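# Four arms carry a loaded container level onto pallet

## Task

Get the container entirely onto the pallet with its load still inside. Keep it level the whole way and never let anything drop freely more than a few centimetres. Afterwards every gripper must release and every arm must back away, so the result stays in place without robot support. Arm feet (scene frame, metres; heading in degrees counter-clockwise from +x): arm1 at (-0.33, +0.72, +1.07) facing -71; arm2 at (+0.07, -0.47, +1.10) facing +102; arm3 at (+0.62, -0.60, +0.63) facing +121; arm4 at (+0.69, +0.75, +0.61) facing -100.

## Robot and tools

ROBOTS. There are four identical i2rt Big YAM arms, named arm1, arm2, arm3 and arm4. Each has six revolute joints, a two-finger gripper and a wrist camera. A fixed room camera, cam_high, also watches. Hand reach is roughly 1.0 m from the joint1 axis. Each joint moves at its own rate, so the hand may sweep a wide curve between two postures. Loose objects may get an occasional brief shove from outside.

FRAME. One shared scene frame is used, with its origin on the floor and +z pointing up. Arm foot positions and headings are listed in the task. The hand point lies midway between the fingertips; the hand z axis runs along the fingers, and the fingers close along the hand y axis. With joint1 and joint6 at 0 and the hand level and pointing ahead, the camera sits above the hand and looks at the fingertips.

execute_actions. Argument "actions" is a list that holds either one action or nothing. An empty list only reports state and images. An action is an object keyed by arm name; under each arm goes "joints", an object of absolute joint targets (not offsets), named individually. Keys and ranges: joint1_rad -2.879..2.879 rad (rotation about the foot, positive is counter-clockwise seen from above, 0 points the arm along its foot heading); joint2_rad 0..3.141 (shoulder; 0 has the upper arm roughly level pointing back, increasing lifts it up and then forward); joint3_rad 0..3.019 (elbow; 0 means folded, increasing opens it); joint4_rad -1.692..1.57 (hand pitch, positive tilts the fingers up); joint5_rad -1.57..1.57 (hand yaw, positive goes to the arm's right); joint6_rad -2.094..2.094 (hand roll, positive is clockwise viewed from behind the hand); gripper_m 0..0.093 m, the fingertip gap (each pad pushes about 50-62 N at most, some less). Arrival tolerances are ±0.045, ±0.14, ±0.09, ±0.055, ±0.03, ±0.035 rad for joints 1-6 and ±0.003 m for the gripper. Every motion in an action starts at the same moment; they may finish at different times. Any arm or joint you leave out may still be driving toward an earlier target. Unknown keys or out-of-range numbers make the whole call rejected with nothing moving. Optional "cameras": a list chosen from arm1_cam_wrist, arm2_cam_wrist, arm3_cam_wrist, arm4_cam_wrist, cam_high, all. Omitting it, null or ["all"] gives all images; [] gives none. The "pictures" line lists which camera each returned image came from.

wait: "seconds" between 0 and 10. Sends no command and returns the same state and images as an empty action.

zoom_image: "camera" plus "region" [x0, y0, x1, y1] in pixels, top-left at (0,0), no larger than 504 by 504; only works on a full image from the latest result.

finished_scene: "scene" integer (1 or 2). Closes the current scene permanently after the last command is held and reports success.

RESULT LINES. joint_positions gives actual joint values. joint_status reports how each commanded motion ended. "off_target": stopped short and possibly still pushing. "contact_stop" or "time_out": the target is dropped and the joint holds in place, except that a timed-out joint may keep a target at most 0.375, 0.375, 0.113, 0.225, 0.075, 0.3 rad (joints 1-6) from where it stands and continue pushing; on_its_own lists such joints, and they will move by themselves if the path opens. Send the reported position to relieve the push. "joint command not followed", often with a "cause:" line, means the collision guard (self and arm-to-arm) blocked that arm's joint targets; its gripper target still runs, blocked joints show "not_followed", and the arm may retry those targets on later actions. Empty calls never show this line. In on_its_own, "held at" is the target being held, not the current position. A joint loaded against gravity that times out will sag. Very small target changes may not move anything. Joint torques are listed in joint order without the gripper; they are total drive output, with per-arm offsets, scale and noise, are nonzero in free air, and friction can mimic or hide load.

WHAT TO AVOID. The arms do not halt on contact and may press hard. A hard press between two arms fails the task and ends the run; hard impacts may too. Nothing in the state reports arm-to-arm contact, and the guard ignores fingers, gripper housings and wrist cameras and can react too late. Objects touching robots do not count. Knocking anything out of the work area or onto the floor fails the task. Drops, slips, slams and very hard pushes reduce quality. Arms act independently; a blocked arm does not pause the others, which matters when several hold one container.

HEAT. Sustained holding or pushing warms motors, even between calls. A MOTOR HOT line appears from 85 °C; at 100 °C that arm's motors and gripper go limp until cooled and the arm drops (OVER-TEMPERATURE FAULT). Keys then show "limit_stop_at_motor_heat"; resend the targets. Some heat carries over to the next scene. While you are composing a reply, the robots keep holding the last command.

Each tool is called after "Call:" in YAML: its name, and indented under it one key for each argument.

## Session

Call:
execute_actions:
  actions: []

Scene clock: 0.00 s.
Joint torques (N m, as the arm reports them, + toward a larger angle): no reading
Motor temperatures (°C, as the motors report them): arm1=[20 20 23 20 19 21] | arm2=[20 21 21 22 22 21] | arm3=[23 20 20 22 21 22] | arm4=[23 20 20 21 20 22]
arm1.joint_positions: joint1_rad=+0.170 joint2_rad=+0.528 joint3_rad=+1.445 joint4_rad=-1.280 joint5_rad=-0.126 joint6_rad=+0.216 gripper_m=+0.094
arm1.joint_status: not commanded
arm1.hand: x=-0.2183 y=+0.5642 z=+1.6645 quat_wxyz=(-0.539, -0.464, -0.678, +0.188) (m; scene frame)
arm2.joint_positions: joint1_rad=-0.616 joint2_rad=+0.446 joint3_rad=+1.337 joint4_rad=-1.350 joint5_rad=-0.025 joint6_rad=+0.195 gripper_m=+0.094
arm2.joint_status: not commanded
arm2.hand: x=+0.1430 y=-0.3170 z=+1.6463 quat_wxyz=(-0.400, +0.397, -0.751, -0.344) (m; scene frame)
arm3.joint_positions: joint1_rad=-0.604 joint2_rad=+0.605 joint3_rad=+1.404 joint4_rad=-1.285 joint5_rad=-0.233 joint6_rad=-0.240 gripper_m=+0.094
arm3.joint_status: not commanded
arm3.hand: x=+0.5876 y=-0.3599 z=+1.1904 quat_wxyz=(-0.354, +0.694, -0.501, -0.378) (m; scene frame)
arm4.joint_positions: joint1_rad=-0.424 joint2_rad=+0.512 joint3_rad=+1.392 joint4_rad=-1.378 joint5_rad=+0.069 joint6_rad=+0.099 gripper_m=+0.094
arm4.joint_status: not commanded
arm4.hand: x=+0.5770 y=+0.6098 z=+1.1632 quat_wxyz=(-0.237, -0.785, -0.343, +0.458) (m; scene frame)
pictures: arm1_cam_wrist, arm2_cam_wrist, arm3_cam_wrist, arm4_cam_wrist, cam_high
Images, in order (width x height): arm1_cam_wrist 504x504, arm2_cam_wrist 504x504, arm3_cam_wrist 504x504, arm4_cam_wrist 504x504, cam_high 504x504.

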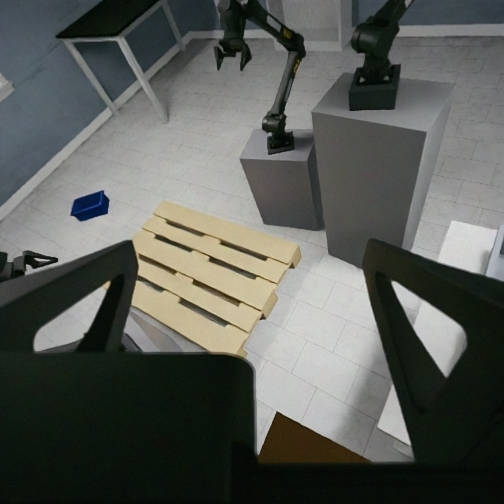

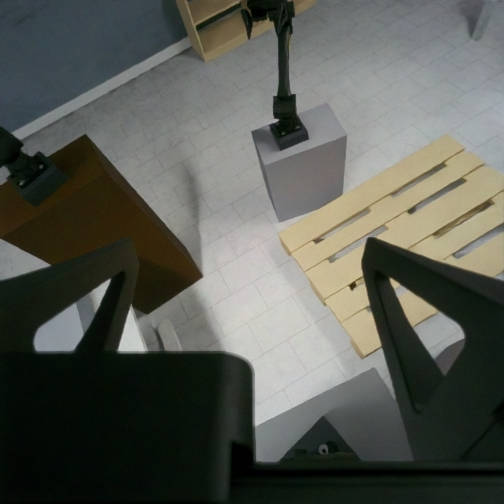

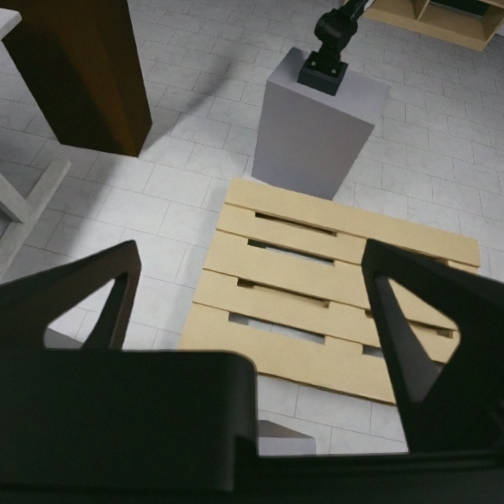

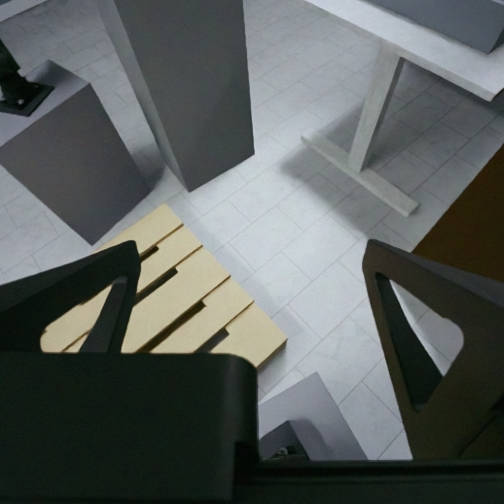

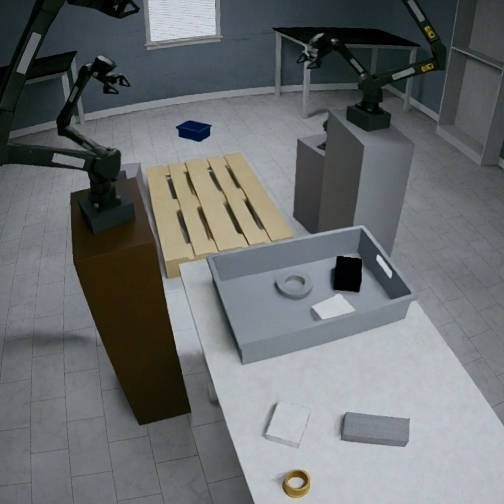

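Call:
execute_actions:
  actions:
    - {"arm1":{"joints":{"joint1_rad":-0.4,"joint2_rad":1.2,"joint3_rad":1.2,"joint4_rad":-1.2,"joint5_rad":0,"joint6_rad":0}},"arm2":{"joints":{"joint1_rad":0.7,"joint2_rad":0.9,"joint3_rad":0.9,"joint4_rad":-0.9,"joint5_rad":0,"joint6_rad":0}},"arm3":{"joints":{"joint1_rad":-0.8,"joint2_rad":2.0,"joint3_rad":2.0,"joint4_rad":0,"joint5_rad":0,"joint6_rad":0}},"arm4":{"joints":{"joint1_rad":0.0,"joint2_rad":0.3,"joint3_rad":0.3,"joint4_rad":0,"joint5_rad":0,"joint6_rad":0}}}

Scene clock: 21.20 s.
Joint torques (N m, as the arm reports them, + toward a larger angle): arm1=[ -0.77 -10.27  10.57   1.69   0.06  -0.13] | arm2=[-0.11 -4.45 12.57  2.1  -0.01 -0.09] | arm3=[ -2.26 -27.72  12.51   2.95   0.19  -0.02] | arm4=[ 2.07  0.43 12.94  2.69 -0.31 -0.18]
Motor temperatures (°C, as the motors report them): arm1=[20 20 25 20 19 21] | arm2=[20 21 23 22 22 21] | arm3=[23 21 22 23 21 22] | arm4=[23 20 22 21 20 22]
arm1.joint_positions: joint1_rad=-0.399 joint2_rad=+1.206 joint3_rad=+1.185 joint4_rad=-1.212 joint5_rad=-0.002 joint6_rad=+0.012 gripper_m=+0.094
arm1.joint_status: all done
arm1.hand: x=-0.3555 y=+0.3074 z=+1.3364 quat_wxyz=(-0.117, -0.724, -0.669, +0.121) (m; scene frame)
arm2.joint_positions: joint1_rad=+0.699 joint2_rad=+0.908 joint3_rad=+0.894 joint4_rad=-0.920 joint5_rad=+0.000 joint6_rad=+0.012 gripper_m=+0.094
arm2.joint_status: all done
arm2.hand: x=-0.2160 y=-0.2440 z=+1.3758 quat_wxyz=(-0.100, +0.894, -0.316, -0.303) (m; scene frame)
arm3.joint_positions: joint1_rad=-0.791 joint2_rad=+2.024 joint3_rad=+1.950 joint4_rad=-0.022 joint5_rad=-0.004 joint6_rad=-0.013 gripper_m=+0.094
arm3.joint_status: all done
arm3.hand: x=+0.8329 y=+0.2539 z=+1.0125 quat_wxyz=(-0.534, +0.462, -0.581, -0.404) (m; scene frame)
arm4.joint_positions: joint1_rad=-0.009 joint2_rad=+0.310 joint3_rad=+0.298 joint4_rad=-0.022 joint5_rad=+0.004 joint6_rad=+0.016 gripper_m=+0.094
arm4.joint_status: all done
arm4.hand: x=+0.6312 y=+0.4481 z=+0.9095 quat_wxyz=(-0.447, -0.556, -0.451, +0.536) (m; scene frame)
pictures: arm1_cam_wrist, arm2_cam_wrist, arm3_cam_wrist, arm4_cam_wrist, cam_high
Images, in order (width x height): arm1_cam_wrist 504x504, arm2_cam_wrist 504x504, arm3_cam_wrist 504x504, arm4_cam_wrist 504x504, cam_high 504x504.

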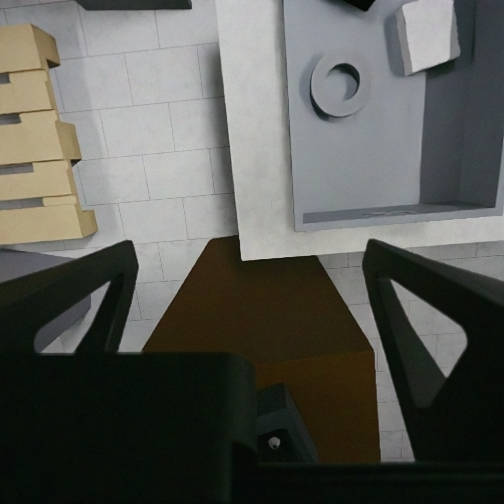

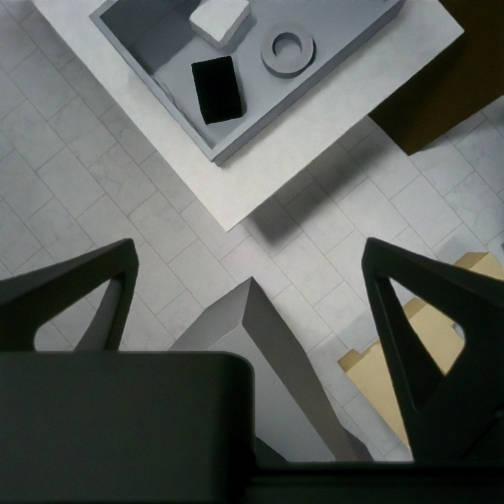

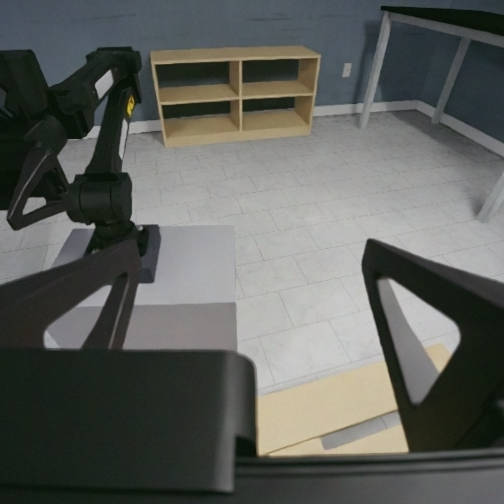

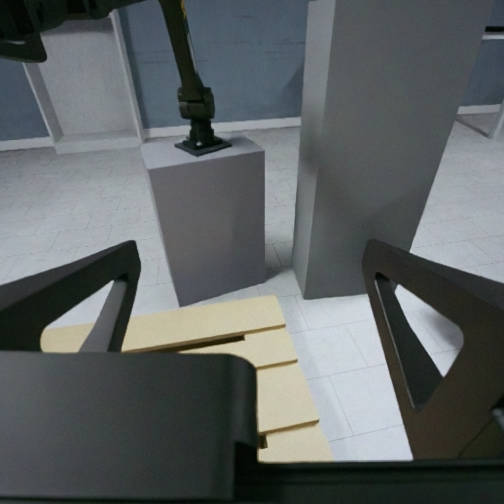

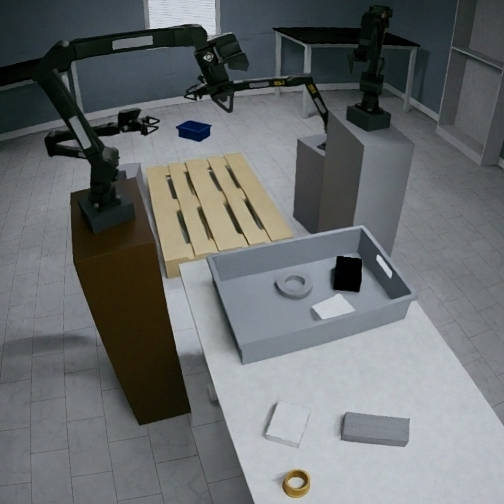

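Call:
zoom_image:
  camera: "cam_high"
  region: [170, 200, 440, 400]

Call:
zoom_image:
  camera: "arm1_cam_wrist"
  region: [204, 0, 504, 270]

Region (170, 200, 440, 400) of cam_high's 504x504 image, scaled by 1.867, with more detail than that image has; it fills the top 373 rows of this view, and the rest is white.

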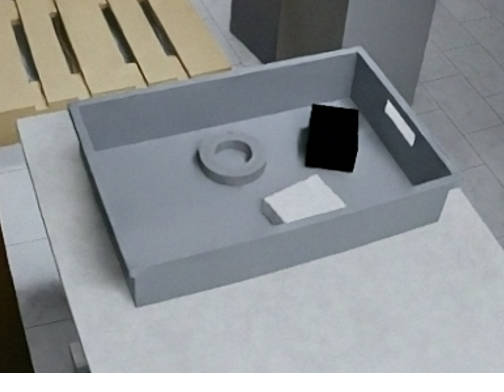

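Region (204, 0, 504, 270) of arm1_cam_wrist's 504x504 image, scaled by 1.680, with more detail than that image has; it fills the top 454 rows of this view, and the rest is white.

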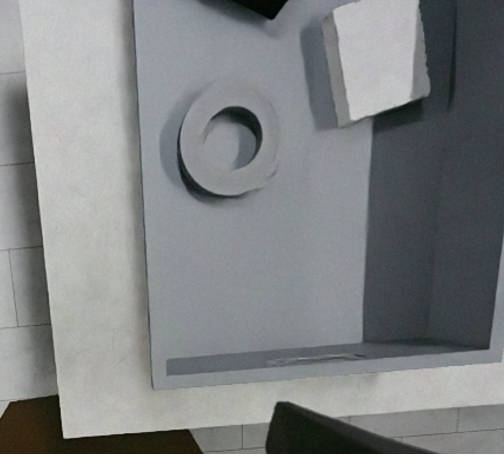

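Call:
execute_actions:
  actions:
    - {"arm1":{"joints":{"joint1_rad":-0.478,"joint2_rad":2.1,"joint3_rad":1.72,"joint4_rad":-1.17,"joint6_rad":-0.14}},"arm3":{"joints":{"joint1_rad":-0.5,"joint2_rad":0.8,"joint3_rad":0.9,"joint4_rad":-1.0}},"arm4":{"joints":{"joint2_rad":0.6,"joint3_rad":0.7,"joint4_rad":-1.0}},"arm2":{"joints":{"joint1_rad":0.95,"joint2_rad":1.9,"joint3_rad":1.6,"joint4_rad":-0.9}}}

Scene clock: 142.93 s.
Joint torques (N m, as the arm reports them, + toward a larger angle): arm1=[ -0.87 -24.39  11.01   0.85   0.05  -0.13] | arm2=[ -0.68 -19.81  15.63   1.05   0.    -0.09] | arm3=[-1.64 -7.11  9.68  1.21  0.07 -0.03] | arm4=[ 2.08 -0.72 15.56  0.91 -0.31 -0.18]
Motor temperatures (°C, as the motors report them): arm1=[20 21 30 20 19 21] | arm2=[20 21 27 22 22 21] | arm3=[23 24 27 23 21 22] | arm4=[23 20 26 21 20 22]
arm1.joint_positions: joint1_rad=-0.476 joint2_rad=+2.106 joint3_rad=+1.686 joint4_rad=-1.175 joint5_rad=-0.002 joint6_rad=-0.128 gripper_m=+0.094
arm1.joint_status: all done
arm1.hand: x=-0.4159 y=+0.1100 z=+1.0881 quat_wxyz=(+0.005, -0.713, -0.701, -0.011) (m; scene frame)
arm2.joint_positions: joint1_rad=+0.955 joint2_rad=+1.906 joint3_rad=+1.547 joint4_rad=-0.910 joint5_rad=+0.000 joint6_rad=+0.012 gripper_m=+0.094
arm2.joint_status: all done
arm2.hand: x=-0.5153 y=-0.2168 z=+1.2094 quat_wxyz=(-0.031, +0.966, -0.207, -0.155) (m; scene frame)
arm3.joint_positions: joint1_rad=-0.501 joint2_rad=+0.816 joint3_rad=+0.884 joint4_rad=-0.992 joint5_rad=-0.001 joint6_rad=-0.010 gripper_m=+0.094
arm3.joint_status: all done
arm3.hand: x=+0.6023 y=-0.2527 z=+0.9090 quat_wxyz=(-0.221, +0.688, -0.655, -0.221) (m; scene frame)
arm4.joint_positions: joint1_rad=-0.009 joint2_rad=+0.600 joint3_rad=+0.667 joint4_rad=-0.984 joint5_rad=+0.004 joint6_rad=+0.016 gripper_m=+0.094
arm4.joint_status: all done
arm4.hand: x=+0.6369 y=+0.4784 z=+0.8425 quat_wxyz=(-0.207, -0.734, -0.596, +0.251) (m; scene frame)
pictures: arm1_cam_wrist, arm2_cam_wrist, arm3_cam_wrist, arm4_cam_wrist, cam_high
Images, in order (width x height): arm1_cam_wrist 504x504, arm2_cam_wrist 504x504, arm3_cam_wrist 504x504, arm4_cam_wrist 504x504, cam_high 504x504.

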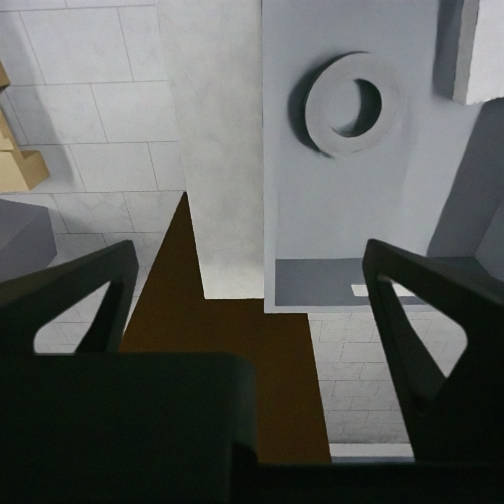

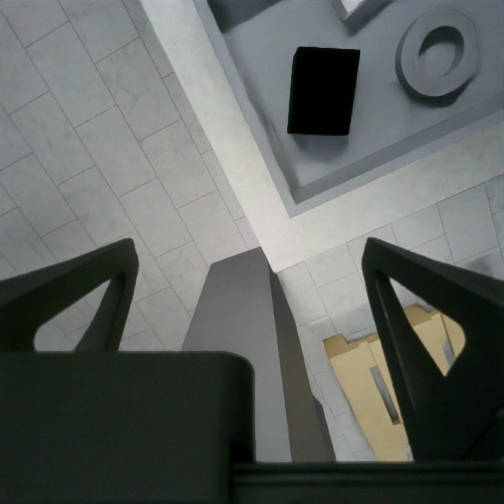

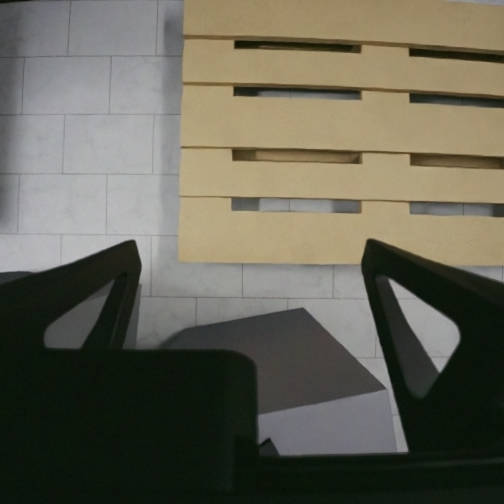

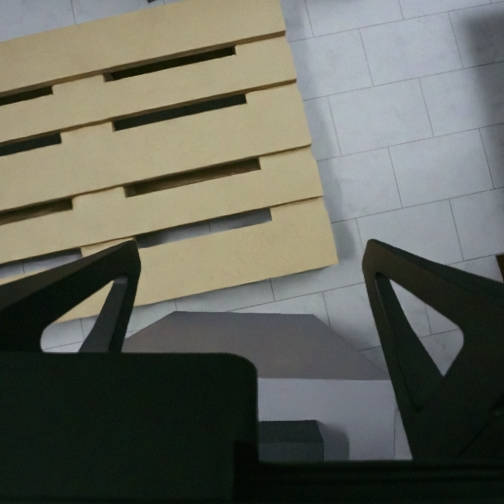

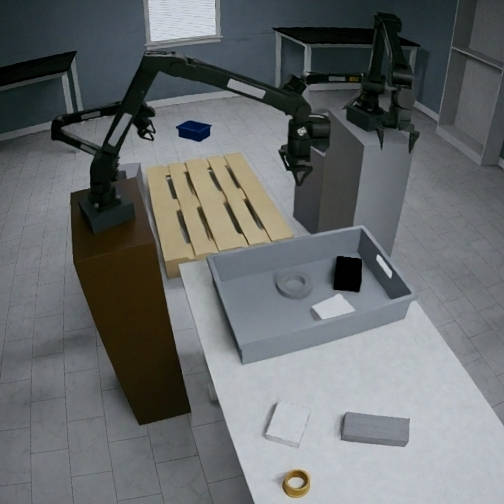

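Call:
execute_actions:
  actions:
    - {"arm1":{"joints":{"joint1_rad":-0.494,"joint2_rad":2.42,"joint4_rad":-0.83,"joint6_rad":-0.16}}}
  cameras: ["arm1_cam_wrist","cam_high"]

Scene clock: 154.60 s.
Joint torques (N m, as the arm reports them, + toward a larger angle): arm1=[ -1.53 -25.84   8.25   1.15   0.04  -0.12] | arm2=[ -0.7  -19.71  15.59   1.05   0.    -0.09] | arm3=[-1.42 -6.68  9.74  1.1   0.09 -0.04] | arm4=[ 2.12 -0.74 15.56  0.91 -0.31 -0.18]
Motor temperatures (°C, as the motors report them): arm1=[20 22 30 20 19 21] | arm2=[20 22 29 22 22 21] | arm3=[23 23 27 23 21 22] | arm4=[23 20 27 21 20 22]
arm1.joint_positions: joint1_rad=-0.482 joint2_rad=+2.425 joint3_rad=+1.700 joint4_rad=-0.843 joint5_rad=-0.002 joint6_rad=-0.148 gripper_m=+0.094
arm1.joint_status: all done
arm1.hand: x=-0.4228 y=+0.0880 z=+0.8971 quat_wxyz=(-0.003, -0.708, -0.706, +0.000) (m; scene frame)
arm2.joint_positions: joint1_rad=+0.955 joint2_rad=+1.906 joint3_rad=+1.547 joint4_rad=-0.910 joint5_rad=+0.000 joint6_rad=+0.012 gripper_m=+0.094
arm2.joint_status: not commanded
arm2.hand: x=-0.5153 y=-0.2168 z=+1.2094 quat_wxyz=(-0.031, +0.966, -0.207, -0.155) (m; scene frame)
arm3.joint_positions: joint1_rad=-0.501 joint2_rad=+0.816 joint3_rad=+0.884 joint4_rad=-0.992 joint5_rad=-0.001 joint6_rad=-0.010 gripper_m=+0.094
arm3.joint_status: not commanded
arm3.hand: x=+0.6023 y=-0.2527 z=+0.9090 quat_wxyz=(-0.221, +0.688, -0.655, -0.221) (m; scene frame)
arm4.joint_positions: joint1_rad=-0.009 joint2_rad=+0.600 joint3_rad=+0.667 joint4_rad=-0.984 joint5_rad=+0.004 joint6_rad=+0.016 gripper_m=+0.094
arm4.joint_status: not commanded
arm4.hand: x=+0.6369 y=+0.4784 z=+0.8425 quat_wxyz=(-0.207, -0.734, -0.596, +0.251) (m; scene frame)
pictures: arm1_cam_wrist, cam_high
Images, in order (width x height): arm1_cam_wrist 504x504, cam_high 504x504.

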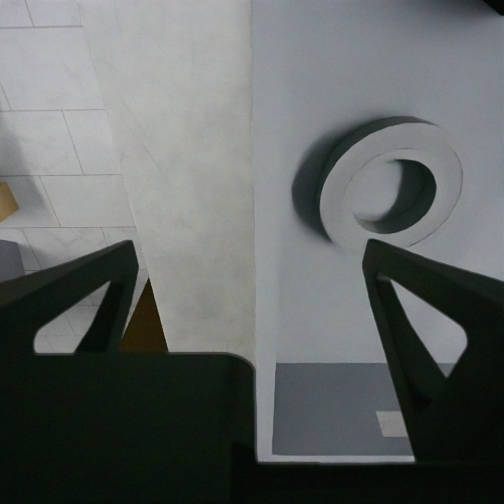

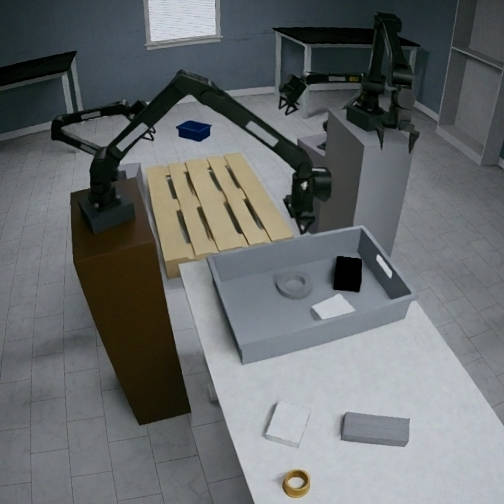

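Call:
execute_actions:
  actions:
    - {"arm1":{"joints":{"joint1_rad":-0.5,"joint2_rad":2.545,"joint4_rad":-0.715}}}
  cameras: ["arm1_cam_wrist"]

Call:
execute_actions:
  actions:
    - {"arm1":{"joints":{"gripper_m":0}}}
  cameras: ["arm1_cam_wrist","cam_high"]

Scene clock: 165.70 s.
Joint torques (N m, as the arm reports them, + toward a larger angle): arm1=[ -1.45 -26.03   7.48   1.16   0.04  -0.12] | arm2=[ -0.66 -19.7   15.61   1.05   0.    -0.09] | arm3=[-1.37 -6.68  9.68  1.12  0.07 -0.03] | arm4=[ 2.07 -0.72 15.56  0.91 -0.31 -0.18]
Motor temperatures (°C, as the motors report them): arm1=[20 23 30 20 19 21] | arm2=[20 22 29 22 22 21] | arm3=[23 22 26 23 21 22] | arm4=[23 20 28 21 20 22]
arm1.joint_positions: joint1_rad=-0.488 joint2_rad=+2.548 joint3_rad=+1.702 joint4_rad=-0.728 joint5_rad=-0.002 joint6_rad=-0.149 gripper_m=+0.094
arm1.joint_status: all done
arm1.hand: x=-0.4242 y=+0.1008 z=+0.8222 quat_wxyz=(-0.001, -0.710, -0.704, -0.002) (m; scene frame)
arm2.joint_positions: joint1_rad=+0.955 joint2_rad=+1.906 joint3_rad=+1.547 joint4_rad=-0.910 joint5_rad=+0.000 joint6_rad=+0.012 gripper_m=+0.094
arm2.joint_status: not commanded
arm2.hand: x=-0.5153 y=-0.2168 z=+1.2094 quat_wxyz=(-0.031, +0.966, -0.207, -0.155) (m; scene frame)
arm3.joint_positions: joint1_rad=-0.501 joint2_rad=+0.816 joint3_rad=+0.884 joint4_rad=-0.992 joint5_rad=-0.001 joint6_rad=-0.010 gripper_m=+0.094
arm3.joint_status: not commanded
arm3.hand: x=+0.6023 y=-0.2527 z=+0.9090 quat_wxyz=(-0.221, +0.688, -0.655, -0.221) (m; scene frame)
arm4.joint_positions: joint1_rad=-0.009 joint2_rad=+0.600 joint3_rad=+0.667 joint4_rad=-0.984 joint5_rad=+0.004 joint6_rad=+0.016 gripper_m=+0.094
arm4.joint_status: not commanded
arm4.hand: x=+0.6369 y=+0.4784 z=+0.8425 quat_wxyz=(-0.207, -0.734, -0.596, +0.251) (m; scene frame)
pictures: arm1_cam_wrist
Images, in order (width x height): arm1_cam_wrist 504x504.

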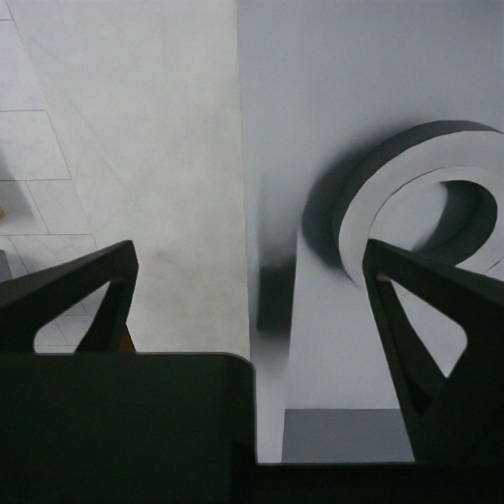

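Scene clock: 166.43 s.
Joint torques (N m, as the arm reports them, + toward a larger angle): arm1=[ -0.98 -25.96   7.42   0.98  -0.32   0.05] | arm2=[ -0.65 -19.73  15.59   1.06   0.    -0.08] | arm3=[-1.19 -7.11  9.64  1.17  0.07 -0.05] | arm4=[ 2.08 -0.73 15.56  0.9  -0.31 -0.18]
Motor temperatures (°C, as the motors report them): arm1=[20 23 30 20 19 21] | arm2=[20 22 29 22 22 21] | arm3=[23 22 26 23 21 22] | arm4=[23 20 28 21 20 22]
arm1.joint_positions: joint1_rad=-0.494 joint2_rad=+2.548 joint3_rad=+1.702 joint4_rad=-0.724 joint5_rad=+0.007 joint6_rad=-0.165 gripper_m=+0.015
arm1.joint_status: gripper_m off_target (ended at +0.015, target +0.000)
arm1.hand: x=-0.4300 y=+0.1006 z=+0.8222 quat_wxyz=(+0.001, -0.707, -0.708, +0.002) (m; scene frame)
arm2.joint_positions: joint1_rad=+0.955 joint2_rad=+1.906 joint3_rad=+1.547 joint4_rad=-0.910 joint5_rad=+0.000 joint6_rad=+0.012 gripper_m=+0.094
arm2.joint_status: not commanded
arm2.hand: x=-0.5153 y=-0.2168 z=+1.2094 quat_wxyz=(-0.031, +0.966, -0.207, -0.155) (m; scene frame)
arm3.joint_positions: joint1_rad=-0.501 joint2_rad=+0.816 joint3_rad=+0.884 joint4_rad=-0.992 joint5_rad=-0.001 joint6_rad=-0.010 gripper_m=+0.094
arm3.joint_status: not commanded
arm3.hand: x=+0.6023 y=-0.2527 z=+0.9090 quat_wxyz=(-0.221, +0.688, -0.655, -0.221) (m; scene frame)
arm4.joint_positions: joint1_rad=-0.009 joint2_rad=+0.600 joint3_rad=+0.667 joint4_rad=-0.984 joint5_rad=+0.004 joint6_rad=+0.016 gripper_m=+0.094
arm4.joint_status: not commanded
arm4.hand: x=+0.6369 y=+0.4784 z=+0.8425 quat_wxyz=(-0.207, -0.734, -0.596, +0.251) (m; scene frame)
pictures: arm1_cam_wrist, cam_high
Images, in order (width x height): arm1_cam_wrist 504x504, cam_high 504x504.

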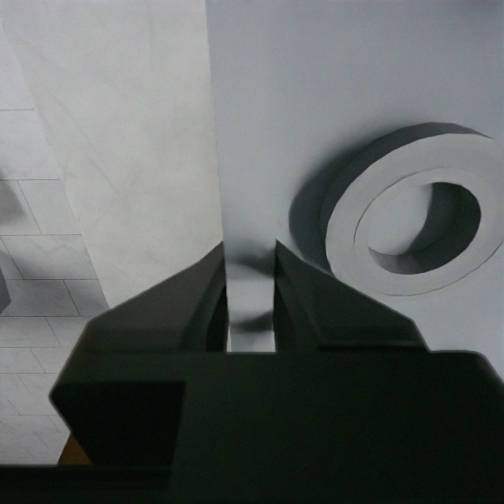

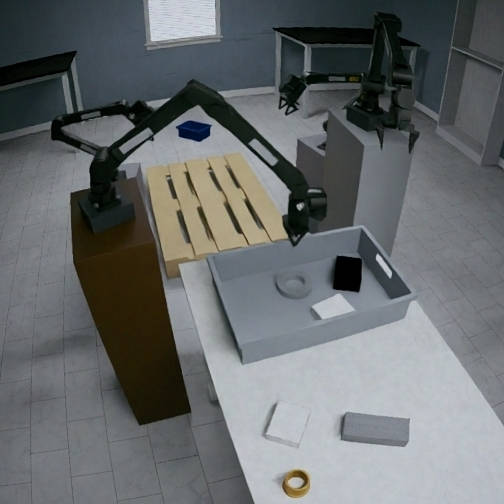

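Call:
execute_actions:
  actions:
    - {"arm1":{"joints":{"joint1_rad":-0.32,"joint6_rad":0.01}}}
  cameras: []

Call:
execute_actions:
  actions:
    - {"arm1":{"joints":{"joint1_rad":-0.15,"joint6_rad":0.175}}}
  cameras: ["arm1_cam_wrist","arm2_cam_wrist","cam_high"]

Scene clock: 172.77 s.
Joint torques (N m, as the arm reports them, + toward a larger angle): arm1=[ -0.63 -25.8    7.45   0.91  -0.42  -0.02] | arm2=[ -0.66 -19.72  15.61   1.04   0.    -0.09] | arm3=[-1.43 -6.91  9.74  1.2   0.09 -0.04] | arm4=[ 2.12 -0.69 15.56  0.91 -0.31 -0.18]
Motor temperatures (°C, as the motors report them): arm1=[20 23 29 20 19 21] | arm2=[20 22 30 22 22 21] | arm3=[23 22 26 23 21 22] | arm4=[23 20 28 21 20 22]
arm1.joint_positions: joint1_rad=-0.320 joint2_rad=+2.548 joint3_rad=+1.702 joint4_rad=-0.721 joint5_rad=+0.010 joint6_rad=+0.012 gripper_m=+0.015
arm1.joint_status: all done
arm1.hand: x=-0.3215 y=+0.0913 z=+0.8225 quat_wxyz=(+0.001, -0.708, -0.707, +0.005) (m; scene frame)
arm2.joint_positions: joint1_rad=+0.955 joint2_rad=+1.906 joint3_rad=+1.547 joint4_rad=-0.910 joint5_rad=+0.000 joint6_rad=+0.012 gripper_m=+0.094
arm2.joint_status: not commanded
arm2.hand: x=-0.5153 y=-0.2168 z=+1.2094 quat_wxyz=(-0.031, +0.966, -0.207, -0.155) (m; scene frame)
arm3.joint_positions: joint1_rad=-0.501 joint2_rad=+0.816 joint3_rad=+0.884 joint4_rad=-0.992 joint5_rad=-0.001 joint6_rad=-0.010 gripper_m=+0.094
arm3.joint_status: not commanded
arm3.hand: x=+0.6023 y=-0.2527 z=+0.9090 quat_wxyz=(-0.221, +0.688, -0.655, -0.221) (m; scene frame)
arm4.joint_positions: joint1_rad=-0.009 joint2_rad=+0.600 joint3_rad=+0.667 joint4_rad=-0.984 joint5_rad=+0.004 joint6_rad=+0.016 gripper_m=+0.094
arm4.joint_status: not commanded
arm4.hand: x=+0.6369 y=+0.4784 z=+0.8425 quat_wxyz=(-0.207, -0.734, -0.596, +0.251) (m; scene frame)
pictures: none
No camera images: the call's "cameras" was empty. Leave "cameras" out to get every camera's image.

Scene clock: 173.93 s.
Joint torques (N m, as the arm reports them, + toward a larger angle): arm1=[ -0.9  -25.79   7.45   0.91  -0.37   0.06] | arm2=[ -0.71 -19.64  15.59   1.03   0.    -0.09] | arm3=[-1.11 -6.96  9.68  1.16  0.09 -0.05] | arm4=[ 2.09 -0.72 15.56  0.91 -0.31 -0.18]
Motor temperatures (°C, as the motors report them): arm1=[20 23 29 20 19 21] | arm2=[20 22 30 22 22 21] | arm3=[23 22 26 23 21 22] | arm4=[23 20 28 21 20 22]
arm1.joint_positions: joint1_rad=-0.147 joint2_rad=+2.548 joint3_rad=+1.702 joint4_rad=-0.721 joint5_rad=+0.010 joint6_rad=+0.169 gripper_m=+0.015
arm1.joint_status: all done
arm1.hand: x=-0.2132 y=+0.1014 z=+0.8228 quat_wxyz=(+0.000, -0.702, -0.712, +0.005) (m; scene frame)
arm2.joint_positions: joint1_rad=+0.955 joint2_rad=+1.906 joint3_rad=+1.547 joint4_rad=-0.910 joint5_rad=+0.000 joint6_rad=+0.012 gripper_m=+0.094
arm2.joint_status: not commanded
arm2.hand: x=-0.5153 y=-0.2168 z=+1.2094 quat_wxyz=(-0.031, +0.966, -0.207, -0.155) (m; scene frame)
arm3.joint_positions: joint1_rad=-0.501 joint2_rad=+0.816 joint3_rad=+0.884 joint4_rad=-0.992 joint5_rad=-0.001 joint6_rad=-0.010 gripper_m=+0.094
arm3.joint_status: not commanded
arm3.hand: x=+0.6023 y=-0.2527 z=+0.9090 quat_wxyz=(-0.221, +0.688, -0.655, -0.221) (m; scene frame)
arm4.joint_positions: joint1_rad=-0.009 joint2_rad=+0.600 joint3_rad=+0.667 joint4_rad=-0.984 joint5_rad=+0.004 joint6_rad=+0.016 gripper_m=+0.094
arm4.joint_status: not commanded
arm4.hand: x=+0.6369 y=+0.4784 z=+0.8425 quat_wxyz=(-0.207, -0.734, -0.596, +0.251) (m; scene frame)
pictures: arm1_cam_wrist, arm2_cam_wrist, cam_high
Images, in order (width x height): arm1_cam_wrist 504x504, arm2_cam_wrist 504x504, cam_high 504x504.

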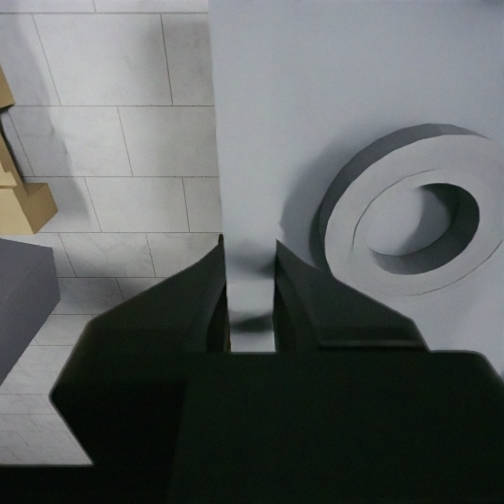

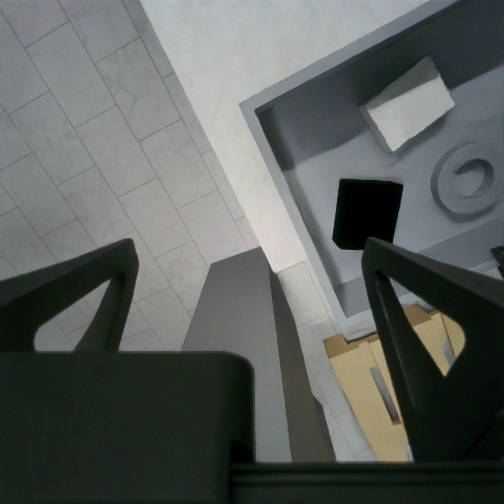

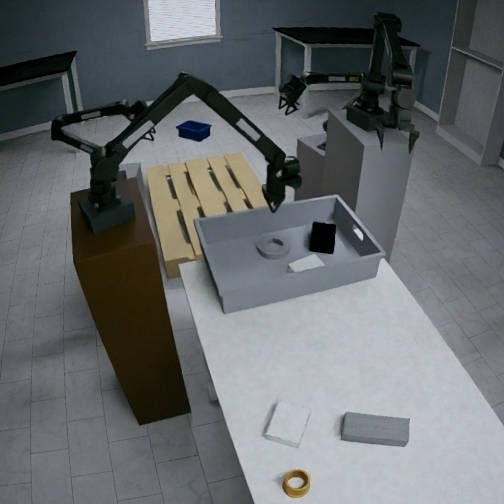

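Call:
execute_actions:
  actions:
    - {"arm1":{"joints":{"gripper_m":0.08}},"arm2":{"joints":{"joint1_rad":0.89,"joint6_rad":-0.47,"joint4_rad":-1.1,"gripper_m":0.08}}}
  cameras: []

Call:
execute_actions:
  actions:
    - {"arm1":{"joints":{"joint2_rad":2.3,"joint4_rad":-0.95}},"arm2":{"joints":{"joint2_rad":2.28,"joint3_rad":1.47,"joint4_rad":-0.71}}}
  cameras: []

Call:
execute_actions:
  actions:
    - {"arm1":{"joints":{"joint1_rad":-0.825,"joint2_rad":1.92,"joint3_rad":0.69,"joint4_rad":-0.32,"joint6_rad":-2.07}}}
  cameras: ["arm1_cam_wrist","arm2_cam_wrist","cam_high"]

Scene clock: 211.40 s.
Joint torques (N m, as the arm reports them, + toward a larger angle): arm1=[ -0.63 -25.85   7.44   0.95  -0.16   0.06] | arm2=[  0.42 -19.36  15.28  -0.52  -0.05  -0.1 ] | arm3=[-1.47 -7.04  9.69  1.14  0.07 -0.05] | arm4=[ 2.1  -0.73 15.56  0.91 -0.31 -0.18]
Motor temperatures (°C, as the motors report them): arm1=[20 24 29 20 19 21] | arm2=[20 23 31 22 22 21] | arm3=[23 22 27 23 21 22] | arm4=[23 20 29 21 20 22]
arm1.joint_positions: joint1_rad=-0.147 joint2_rad=+2.548 joint3_rad=+1.702 joint4_rad=-0.721 joint5_rad=+0.004 joint6_rad=+0.169 gripper_m=+0.080
arm1.joint_status: all done
arm1.hand: x=-0.2122 y=+0.1013 z=+0.8232 quat_wxyz=(-0.002, -0.702, -0.712, +0.003) (m; scene frame)
arm2.joint_positions: joint1_rad=+0.883 joint2_rad=+1.906 joint3_rad=+1.547 joint4_rad=-1.084 joint5_rad=+0.000 joint6_rad=-0.457 gripper_m=+0.080
arm2.joint_status: all done
arm2.hand: x=-0.4586 y=-0.1945 z=+1.1996 quat_wxyz=(-0.031, +0.997, -0.012, -0.064) (m; scene frame)
arm3.joint_positions: joint1_rad=-0.501 joint2_rad=+0.816 joint3_rad=+0.884 joint4_rad=-0.992 joint5_rad=-0.001 joint6_rad=-0.010 gripper_m=+0.094
arm3.joint_status: not commanded
arm3.hand: x=+0.6023 y=-0.2527 z=+0.9090 quat_wxyz=(-0.221, +0.688, -0.655, -0.221) (m; scene frame)
arm4.joint_positions: joint1_rad=-0.009 joint2_rad=+0.600 joint3_rad=+0.667 joint4_rad=-0.984 joint5_rad=+0.004 joint6_rad=+0.016 gripper_m=+0.094
arm4.joint_status: not commanded
arm4.hand: x=+0.6369 y=+0.4784 z=+0.8425 quat_wxyz=(-0.207, -0.734, -0.596, +0.251) (m; scene frame)
pictures: none
No camera images: the call's "cameras" was empty. Leave "cameras" out to get every camera's image.

Scene clock: 212.73 s.
Joint torques (N m, as the arm reports them, + toward a larger angle): arm1=[ -0.79 -23.01   8.37   0.34  -0.16   0.05] | arm2=[  0.4  -21.8    8.52   0.76  -0.05  -0.09] | arm3=[-1.45 -7.15  9.77  1.13  0.07 -0.04] | arm4=[ 2.07 -0.71 15.56  0.91 -0.31 -0.18]
Motor temperatures (°C, as the motors report them): arm1=[20 24 29 20 19 21] | arm2=[20 23 31 22 22 21] | arm3=[23 22 27 23 21 22] | arm4=[23 20 29 21 20 22]
arm1.joint_positions: joint1_rad=-0.147 joint2_rad=+2.284 joint3_rad=+1.711 joint4_rad=-0.938 joint5_rad=+0.004 joint6_rad=+0.169 gripper_m=+0.080
arm1.joint_status: all done
arm1.hand: x=-0.2074 y=+0.0734 z=+0.9891 quat_wxyz=(-0.025, -0.702, -0.712, +0.019) (m; scene frame)
arm2.joint_positions: joint1_rad=+0.883 joint2_rad=+2.296 joint3_rad=+1.459 joint4_rad=-0.726 joint5_rad=+0.000 joint6_rad=-0.457 gripper_m=+0.080
arm2.joint_status: all done
arm2.hand: x=-0.4459 y=-0.2017 z=+0.9510 quat_wxyz=(-0.004, +1.000, -0.012, -0.010) (m; scene frame)
arm3.joint_positions: joint1_rad=-0.501 joint2_rad=+0.816 joint3_rad=+0.884 joint4_rad=-0.992 joint5_rad=-0.001 joint6_rad=-0.010 gripper_m=+0.094
arm3.joint_status: not commanded
arm3.hand: x=+0.6023 y=-0.2527 z=+0.9090 quat_wxyz=(-0.221, +0.688, -0.655, -0.221) (m; scene frame)
arm4.joint_positions: joint1_rad=-0.009 joint2_rad=+0.600 joint3_rad=+0.667 joint4_rad=-0.984 joint5_rad=+0.004 joint6_rad=+0.016 gripper_m=+0.094
arm4.joint_status: not commanded
arm4.hand: x=+0.6369 y=+0.4784 z=+0.8425 quat_wxyz=(-0.207, -0.734, -0.596, +0.251) (m; scene frame)
pictures: none
No camera images: the call's "cameras" was empty. Leave "cameras" out to get every camera's image.

Scene clock: 215.17 s.
Joint torques (N m, as the arm reports them, + toward a larger angle): arm1=[ -0.04 -14.57   3.56   1.06  -0.27  -0.12] | arm2=[  0.41 -22.1    8.51   0.76  -0.05  -0.09] | arm3=[-1.28 -6.97  9.75  1.08  0.07 -0.08] | arm4=[ 2.07 -0.71 15.56  0.91 -0.31 -0.18]
Motor temperatures (°C, as the motors report them): arm1=[20 24 29 20 19 21] | arm2=[20 23 30 22 22 21] | arm3=[23 22 27 23 21 22] | arm4=[23 20 29 21 20 22]
arm1.joint_positions: joint1_rad=-0.834 joint2_rad=+1.931 joint3_rad=+0.685 joint4_rad=-0.334 joint5_rad=+0.004 joint6_rad=-2.058 gripper_m=+0.080
arm1.joint_status: all done
arm1.hand: x=-0.4902 y=+0.4235 z=+0.9207 quat_wxyz=(-0.002, -0.008, -1.000, -0.004) (m; scene frame)
arm2.joint_positions: joint1_rad=+0.883 joint2_rad=+2.296 joint3_rad=+1.459 joint4_rad=-0.726 joint5_rad=+0.000 joint6_rad=-0.457 gripper_m=+0.080
arm2.joint_status: not commanded
arm2.hand: x=-0.4459 y=-0.2017 z=+0.9510 quat_wxyz=(-0.004, +1.000, -0.012, -0.010) (m; scene frame)
arm3.joint_positions: joint1_rad=-0.501 joint2_rad=+0.816 joint3_rad=+0.884 joint4_rad=-0.992 joint5_rad=-0.001 joint6_rad=-0.010 gripper_m=+0.094
arm3.joint_status: not commanded
arm3.hand: x=+0.6023 y=-0.2527 z=+0.9090 quat_wxyz=(-0.221, +0.688, -0.655, -0.221) (m; scene frame)
arm4.joint_positions: joint1_rad=-0.009 joint2_rad=+0.600 joint3_rad=+0.667 joint4_rad=-0.984 joint5_rad=+0.004 joint6_rad=+0.016 gripper_m=+0.094
arm4.joint_status: not commanded
arm4.hand: x=+0.6369 y=+0.4784 z=+0.8425 quat_wxyz=(-0.207, -0.734, -0.596, +0.251) (m; scene frame)
pictures: arm1_cam_wrist, arm2_cam_wrist, cam_high
Images, in order (width x height): arm1_cam_wrist 504x504, arm2_cam_wrist 504x504, cam_high 504x504.

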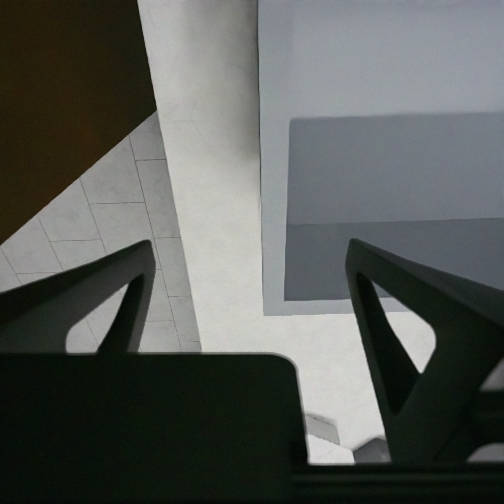

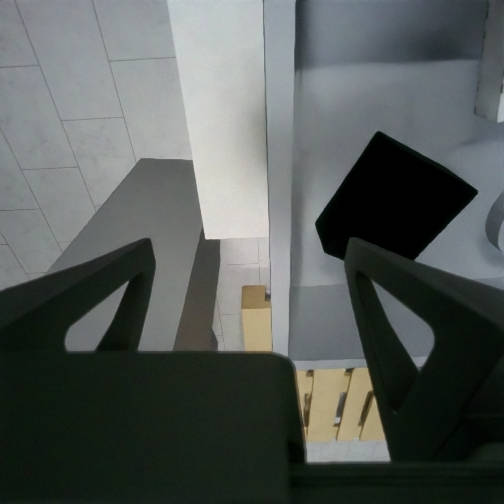

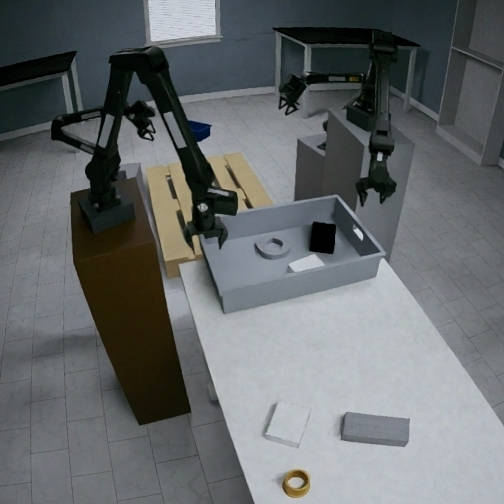

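Call:
execute_actions:
  actions:
    - {"arm1":{"joints":{"joint1_rad":-0.80,"joint2_rad":2.30,"joint3_rad":0.815,"joint4_rad":-0.056,"joint6_rad":-2.035}},"arm2":{"joints":{"joint1_rad":0.845,"joint2_rad":2.60,"joint3_rad":1.63,"joint4_rad":-0.55,"joint6_rad":-0.53}}}
  cameras: ["arm1_cam_wrist","arm2_cam_wrist","cam_high"]

Scene clock: 228.60 s.
Joint torques (N m, as the arm reports them, + toward a larger angle): arm1=[ -0.45 -13.53   0.3    0.63   0.12   0.09] | arm2=[ -0.18 -22.5    6.73   0.4   -0.06  -0.09] | arm3=[-1.46 -6.94  9.77  1.09  0.08 -0.04] | arm4=[ 2.13 -0.73 15.56  0.92 -0.31 -0.18]
Motor temperatures (°C, as the motors report them): arm1=[20 23 28 20 19 21] | arm2=[20 23 28 22 22 21] | arm3=[23 22 27 23 21 22] | arm4=[23 20 29 21 20 22]
arm1.joint_positions: joint1_rad=-0.802 joint2_rad=+2.268 joint3_rad=+0.834 joint4_rad=-0.053 joint5_rad=-0.006 joint6_rad=-2.043 gripper_m=+0.080
arm1.joint_status: all done
arm1.hand: x=-0.5022 y=+0.3719 z=+0.8215 quat_wxyz=(+0.015, +0.000, -0.999, +0.039) (m; scene frame)
arm2.joint_positions: joint1_rad=+0.843 joint2_rad=+2.599 joint3_rad=+1.627 joint4_rad=-0.558 joint5_rad=+0.000 joint6_rad=-0.517 gripper_m=+0.080
arm2.joint_status: all done
arm2.hand: x=-0.4583 y=-0.1679 z=+0.8185 quat_wxyz=(-0.013, +1.000, -0.002, -0.025) (m; scene frame)
arm3.joint_positions: joint1_rad=-0.501 joint2_rad=+0.816 joint3_rad=+0.884 joint4_rad=-0.992 joint5_rad=-0.001 joint6_rad=-0.010 gripper_m=+0.094
arm3.joint_status: not commanded
arm3.hand: x=+0.6023 y=-0.2527 z=+0.9090 quat_wxyz=(-0.221, +0.688, -0.655, -0.221) (m; scene frame)
arm4.joint_positions: joint1_rad=-0.009 joint2_rad=+0.600 joint3_rad=+0.667 joint4_rad=-0.984 joint5_rad=+0.004 joint6_rad=+0.016 gripper_m=+0.094
arm4.joint_status: not commanded
arm4.hand: x=+0.6369 y=+0.4784 z=+0.8425 quat_wxyz=(-0.207, -0.734, -0.596, +0.251) (m; scene frame)
pictures: arm1_cam_wrist, arm2_cam_wrist, cam_high
Images, in order (width x height): arm1_cam_wrist 504x504, arm2_cam_wrist 504x504, cam_high 504x504.

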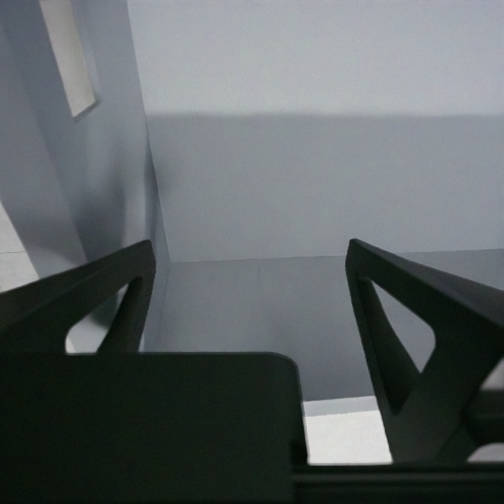

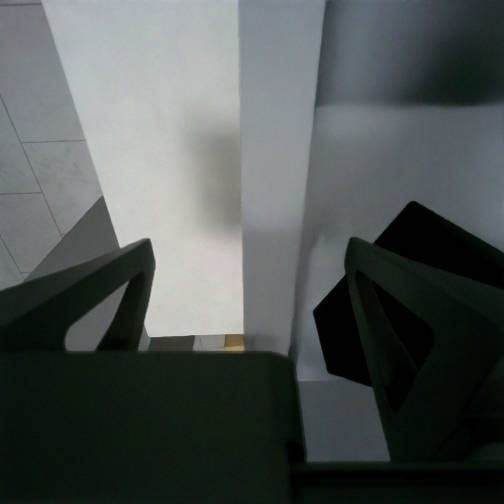

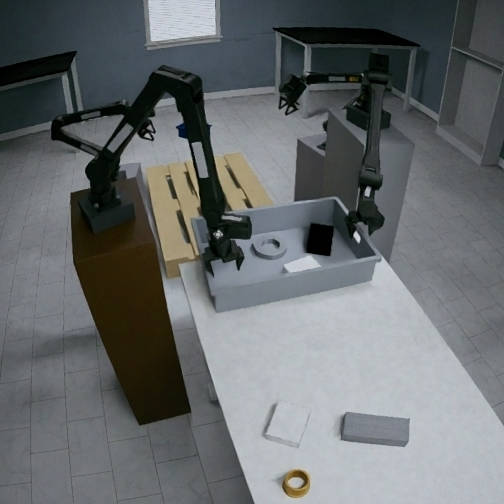

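Call:
execute_actions:
  actions:
    - {"arm1":{"joints":{"joint2_rad":1.99,"joint4_rad":-0.3}}}
  cameras: []

Call:
execute_actions:
  actions:
    - {"arm1":{"joints":{"joint1_rad":-0.83,"joint3_rad":0.68,"joint4_rad":-0.245,"joint6_rad":-2.08,"gripper_m":0.093}}}
  cameras: ["arm1_cam_wrist","arm2_cam_wrist"]

Scene clock: 236.10 s.
Joint torques (N m, as the arm reports them, + toward a larger angle): arm1=[ -0.56 -13.97   4.18   0.34   0.03   0.09] | arm2=[  0.   -22.5    6.73   0.44  -0.06  -0.1 ] | arm3=[-1.33 -6.48  9.7   1.11  0.09 -0.06] | arm4=[ 2.09 -0.71 15.56  0.91 -0.31 -0.18]
Motor temperatures (°C, as the motors report them): arm1=[20 23 27 20 19 21] | arm2=[20 24 27 22 22 21] | arm3=[23 22 27 23 21 22] | arm4=[23 20 29 21 20 22]
arm1.joint_positions: joint1_rad=-0.802 joint2_rad=+1.973 joint3_rad=+0.813 joint4_rad=-0.287 joint5_rad=-0.004 joint6_rad=-2.043 gripper_m=+0.080
arm1.joint_status: all done
arm1.hand: x=-0.5146 y=+0.3492 z=+0.9256 quat_wxyz=(+0.025, +0.000, -0.998, +0.057) (m; scene frame)
arm2.joint_positions: joint1_rad=+0.843 joint2_rad=+2.599 joint3_rad=+1.627 joint4_rad=-0.558 joint5_rad=+0.000 joint6_rad=-0.517 gripper_m=+0.080
arm2.joint_status: not commanded
arm2.hand: x=-0.4583 y=-0.1679 z=+0.8185 quat_wxyz=(-0.013, +1.000, -0.002, -0.025) (m; scene frame)
arm3.joint_positions: joint1_rad=-0.501 joint2_rad=+0.816 joint3_rad=+0.884 joint4_rad=-0.992 joint5_rad=-0.001 joint6_rad=-0.010 gripper_m=+0.094
arm3.joint_status: not commanded
arm3.hand: x=+0.6023 y=-0.2527 z=+0.9090 quat_wxyz=(-0.221, +0.688, -0.655, -0.221) (m; scene frame)
arm4.joint_positions: joint1_rad=-0.009 joint2_rad=+0.600 joint3_rad=+0.667 joint4_rad=-0.984 joint5_rad=+0.004 joint6_rad=+0.016 gripper_m=+0.094
arm4.joint_status: not commanded
arm4.hand: x=+0.6369 y=+0.4784 z=+0.8425 quat_wxyz=(-0.207, -0.734, -0.596, +0.251) (m; scene frame)
pictures: none
No camera images: the call's "cameras" was empty. Leave "cameras" out to get every camera's image.

Scene clock: 236.93 s.
Joint torques (N m, as the arm reports them, + toward a larger angle): arm1=[ -1.14 -13.35   3.43   0.89   0.03  -0.12] | arm2=[  0.01 -22.44   6.75   0.44  -0.06  -0.1 ] | arm3=[-1.13 -6.79  9.75  1.15  0.07 -0.05] | arm4=[ 2.08 -0.72 15.56  0.91 -0.31 -0.18]
Motor temperatures (°C, as the motors report them): arm1=[20 23 27 20 19 21] | arm2=[20 24 27 22 22 21] | arm3=[23 22 27 23 21 22] | arm4=[23 20 29 21 20 22]
arm1.joint_positions: joint1_rad=-0.820 joint2_rad=+1.980 joint3_rad=+0.672 joint4_rad=-0.257 joint5_rad=-0.004 joint6_rad=-2.068 gripper_m=+0.093
arm1.joint_status: all done
arm1.hand: x=-0.4838 y=+0.4230 z=+0.9038 quat_wxyz=(-0.001, +0.004, -1.000, +0.005) (m; scene frame)
arm2.joint_positions: joint1_rad=+0.843 joint2_rad=+2.599 joint3_rad=+1.627 joint4_rad=-0.558 joint5_rad=+0.000 joint6_rad=-0.517 gripper_m=+0.080
arm2.joint_status: not commanded
arm2.hand: x=-0.4583 y=-0.1679 z=+0.8185 quat_wxyz=(-0.013, +1.000, -0.002, -0.025) (m; scene frame)
arm3.joint_positions: joint1_rad=-0.501 joint2_rad=+0.816 joint3_rad=+0.884 joint4_rad=-0.992 joint5_rad=-0.001 joint6_rad=-0.010 gripper_m=+0.094
arm3.joint_status: not commanded
arm3.hand: x=+0.6023 y=-0.2527 z=+0.9090 quat_wxyz=(-0.221, +0.688, -0.655, -0.221) (m; scene frame)
arm4.joint_positions: joint1_rad=-0.009 joint2_rad=+0.600 joint3_rad=+0.667 joint4_rad=-0.984 joint5_rad=+0.004 joint6_rad=+0.016 gripper_m=+0.094
arm4.joint_status: not commanded
arm4.hand: x=+0.6369 y=+0.4784 z=+0.8425 quat_wxyz=(-0.207, -0.734, -0.596, +0.251) (m; scene frame)
pictures: arm1_cam_wrist, arm2_cam_wrist
Images, in order (width x height): arm1_cam_wrist 504x504, arm2_cam_wrist 504x504.

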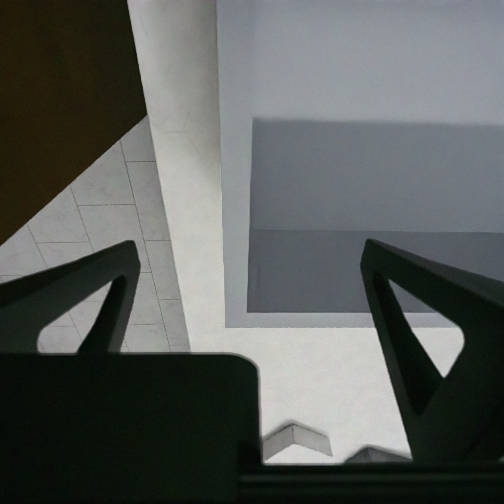

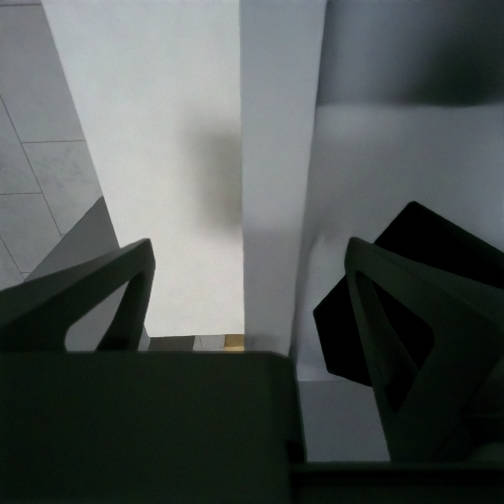

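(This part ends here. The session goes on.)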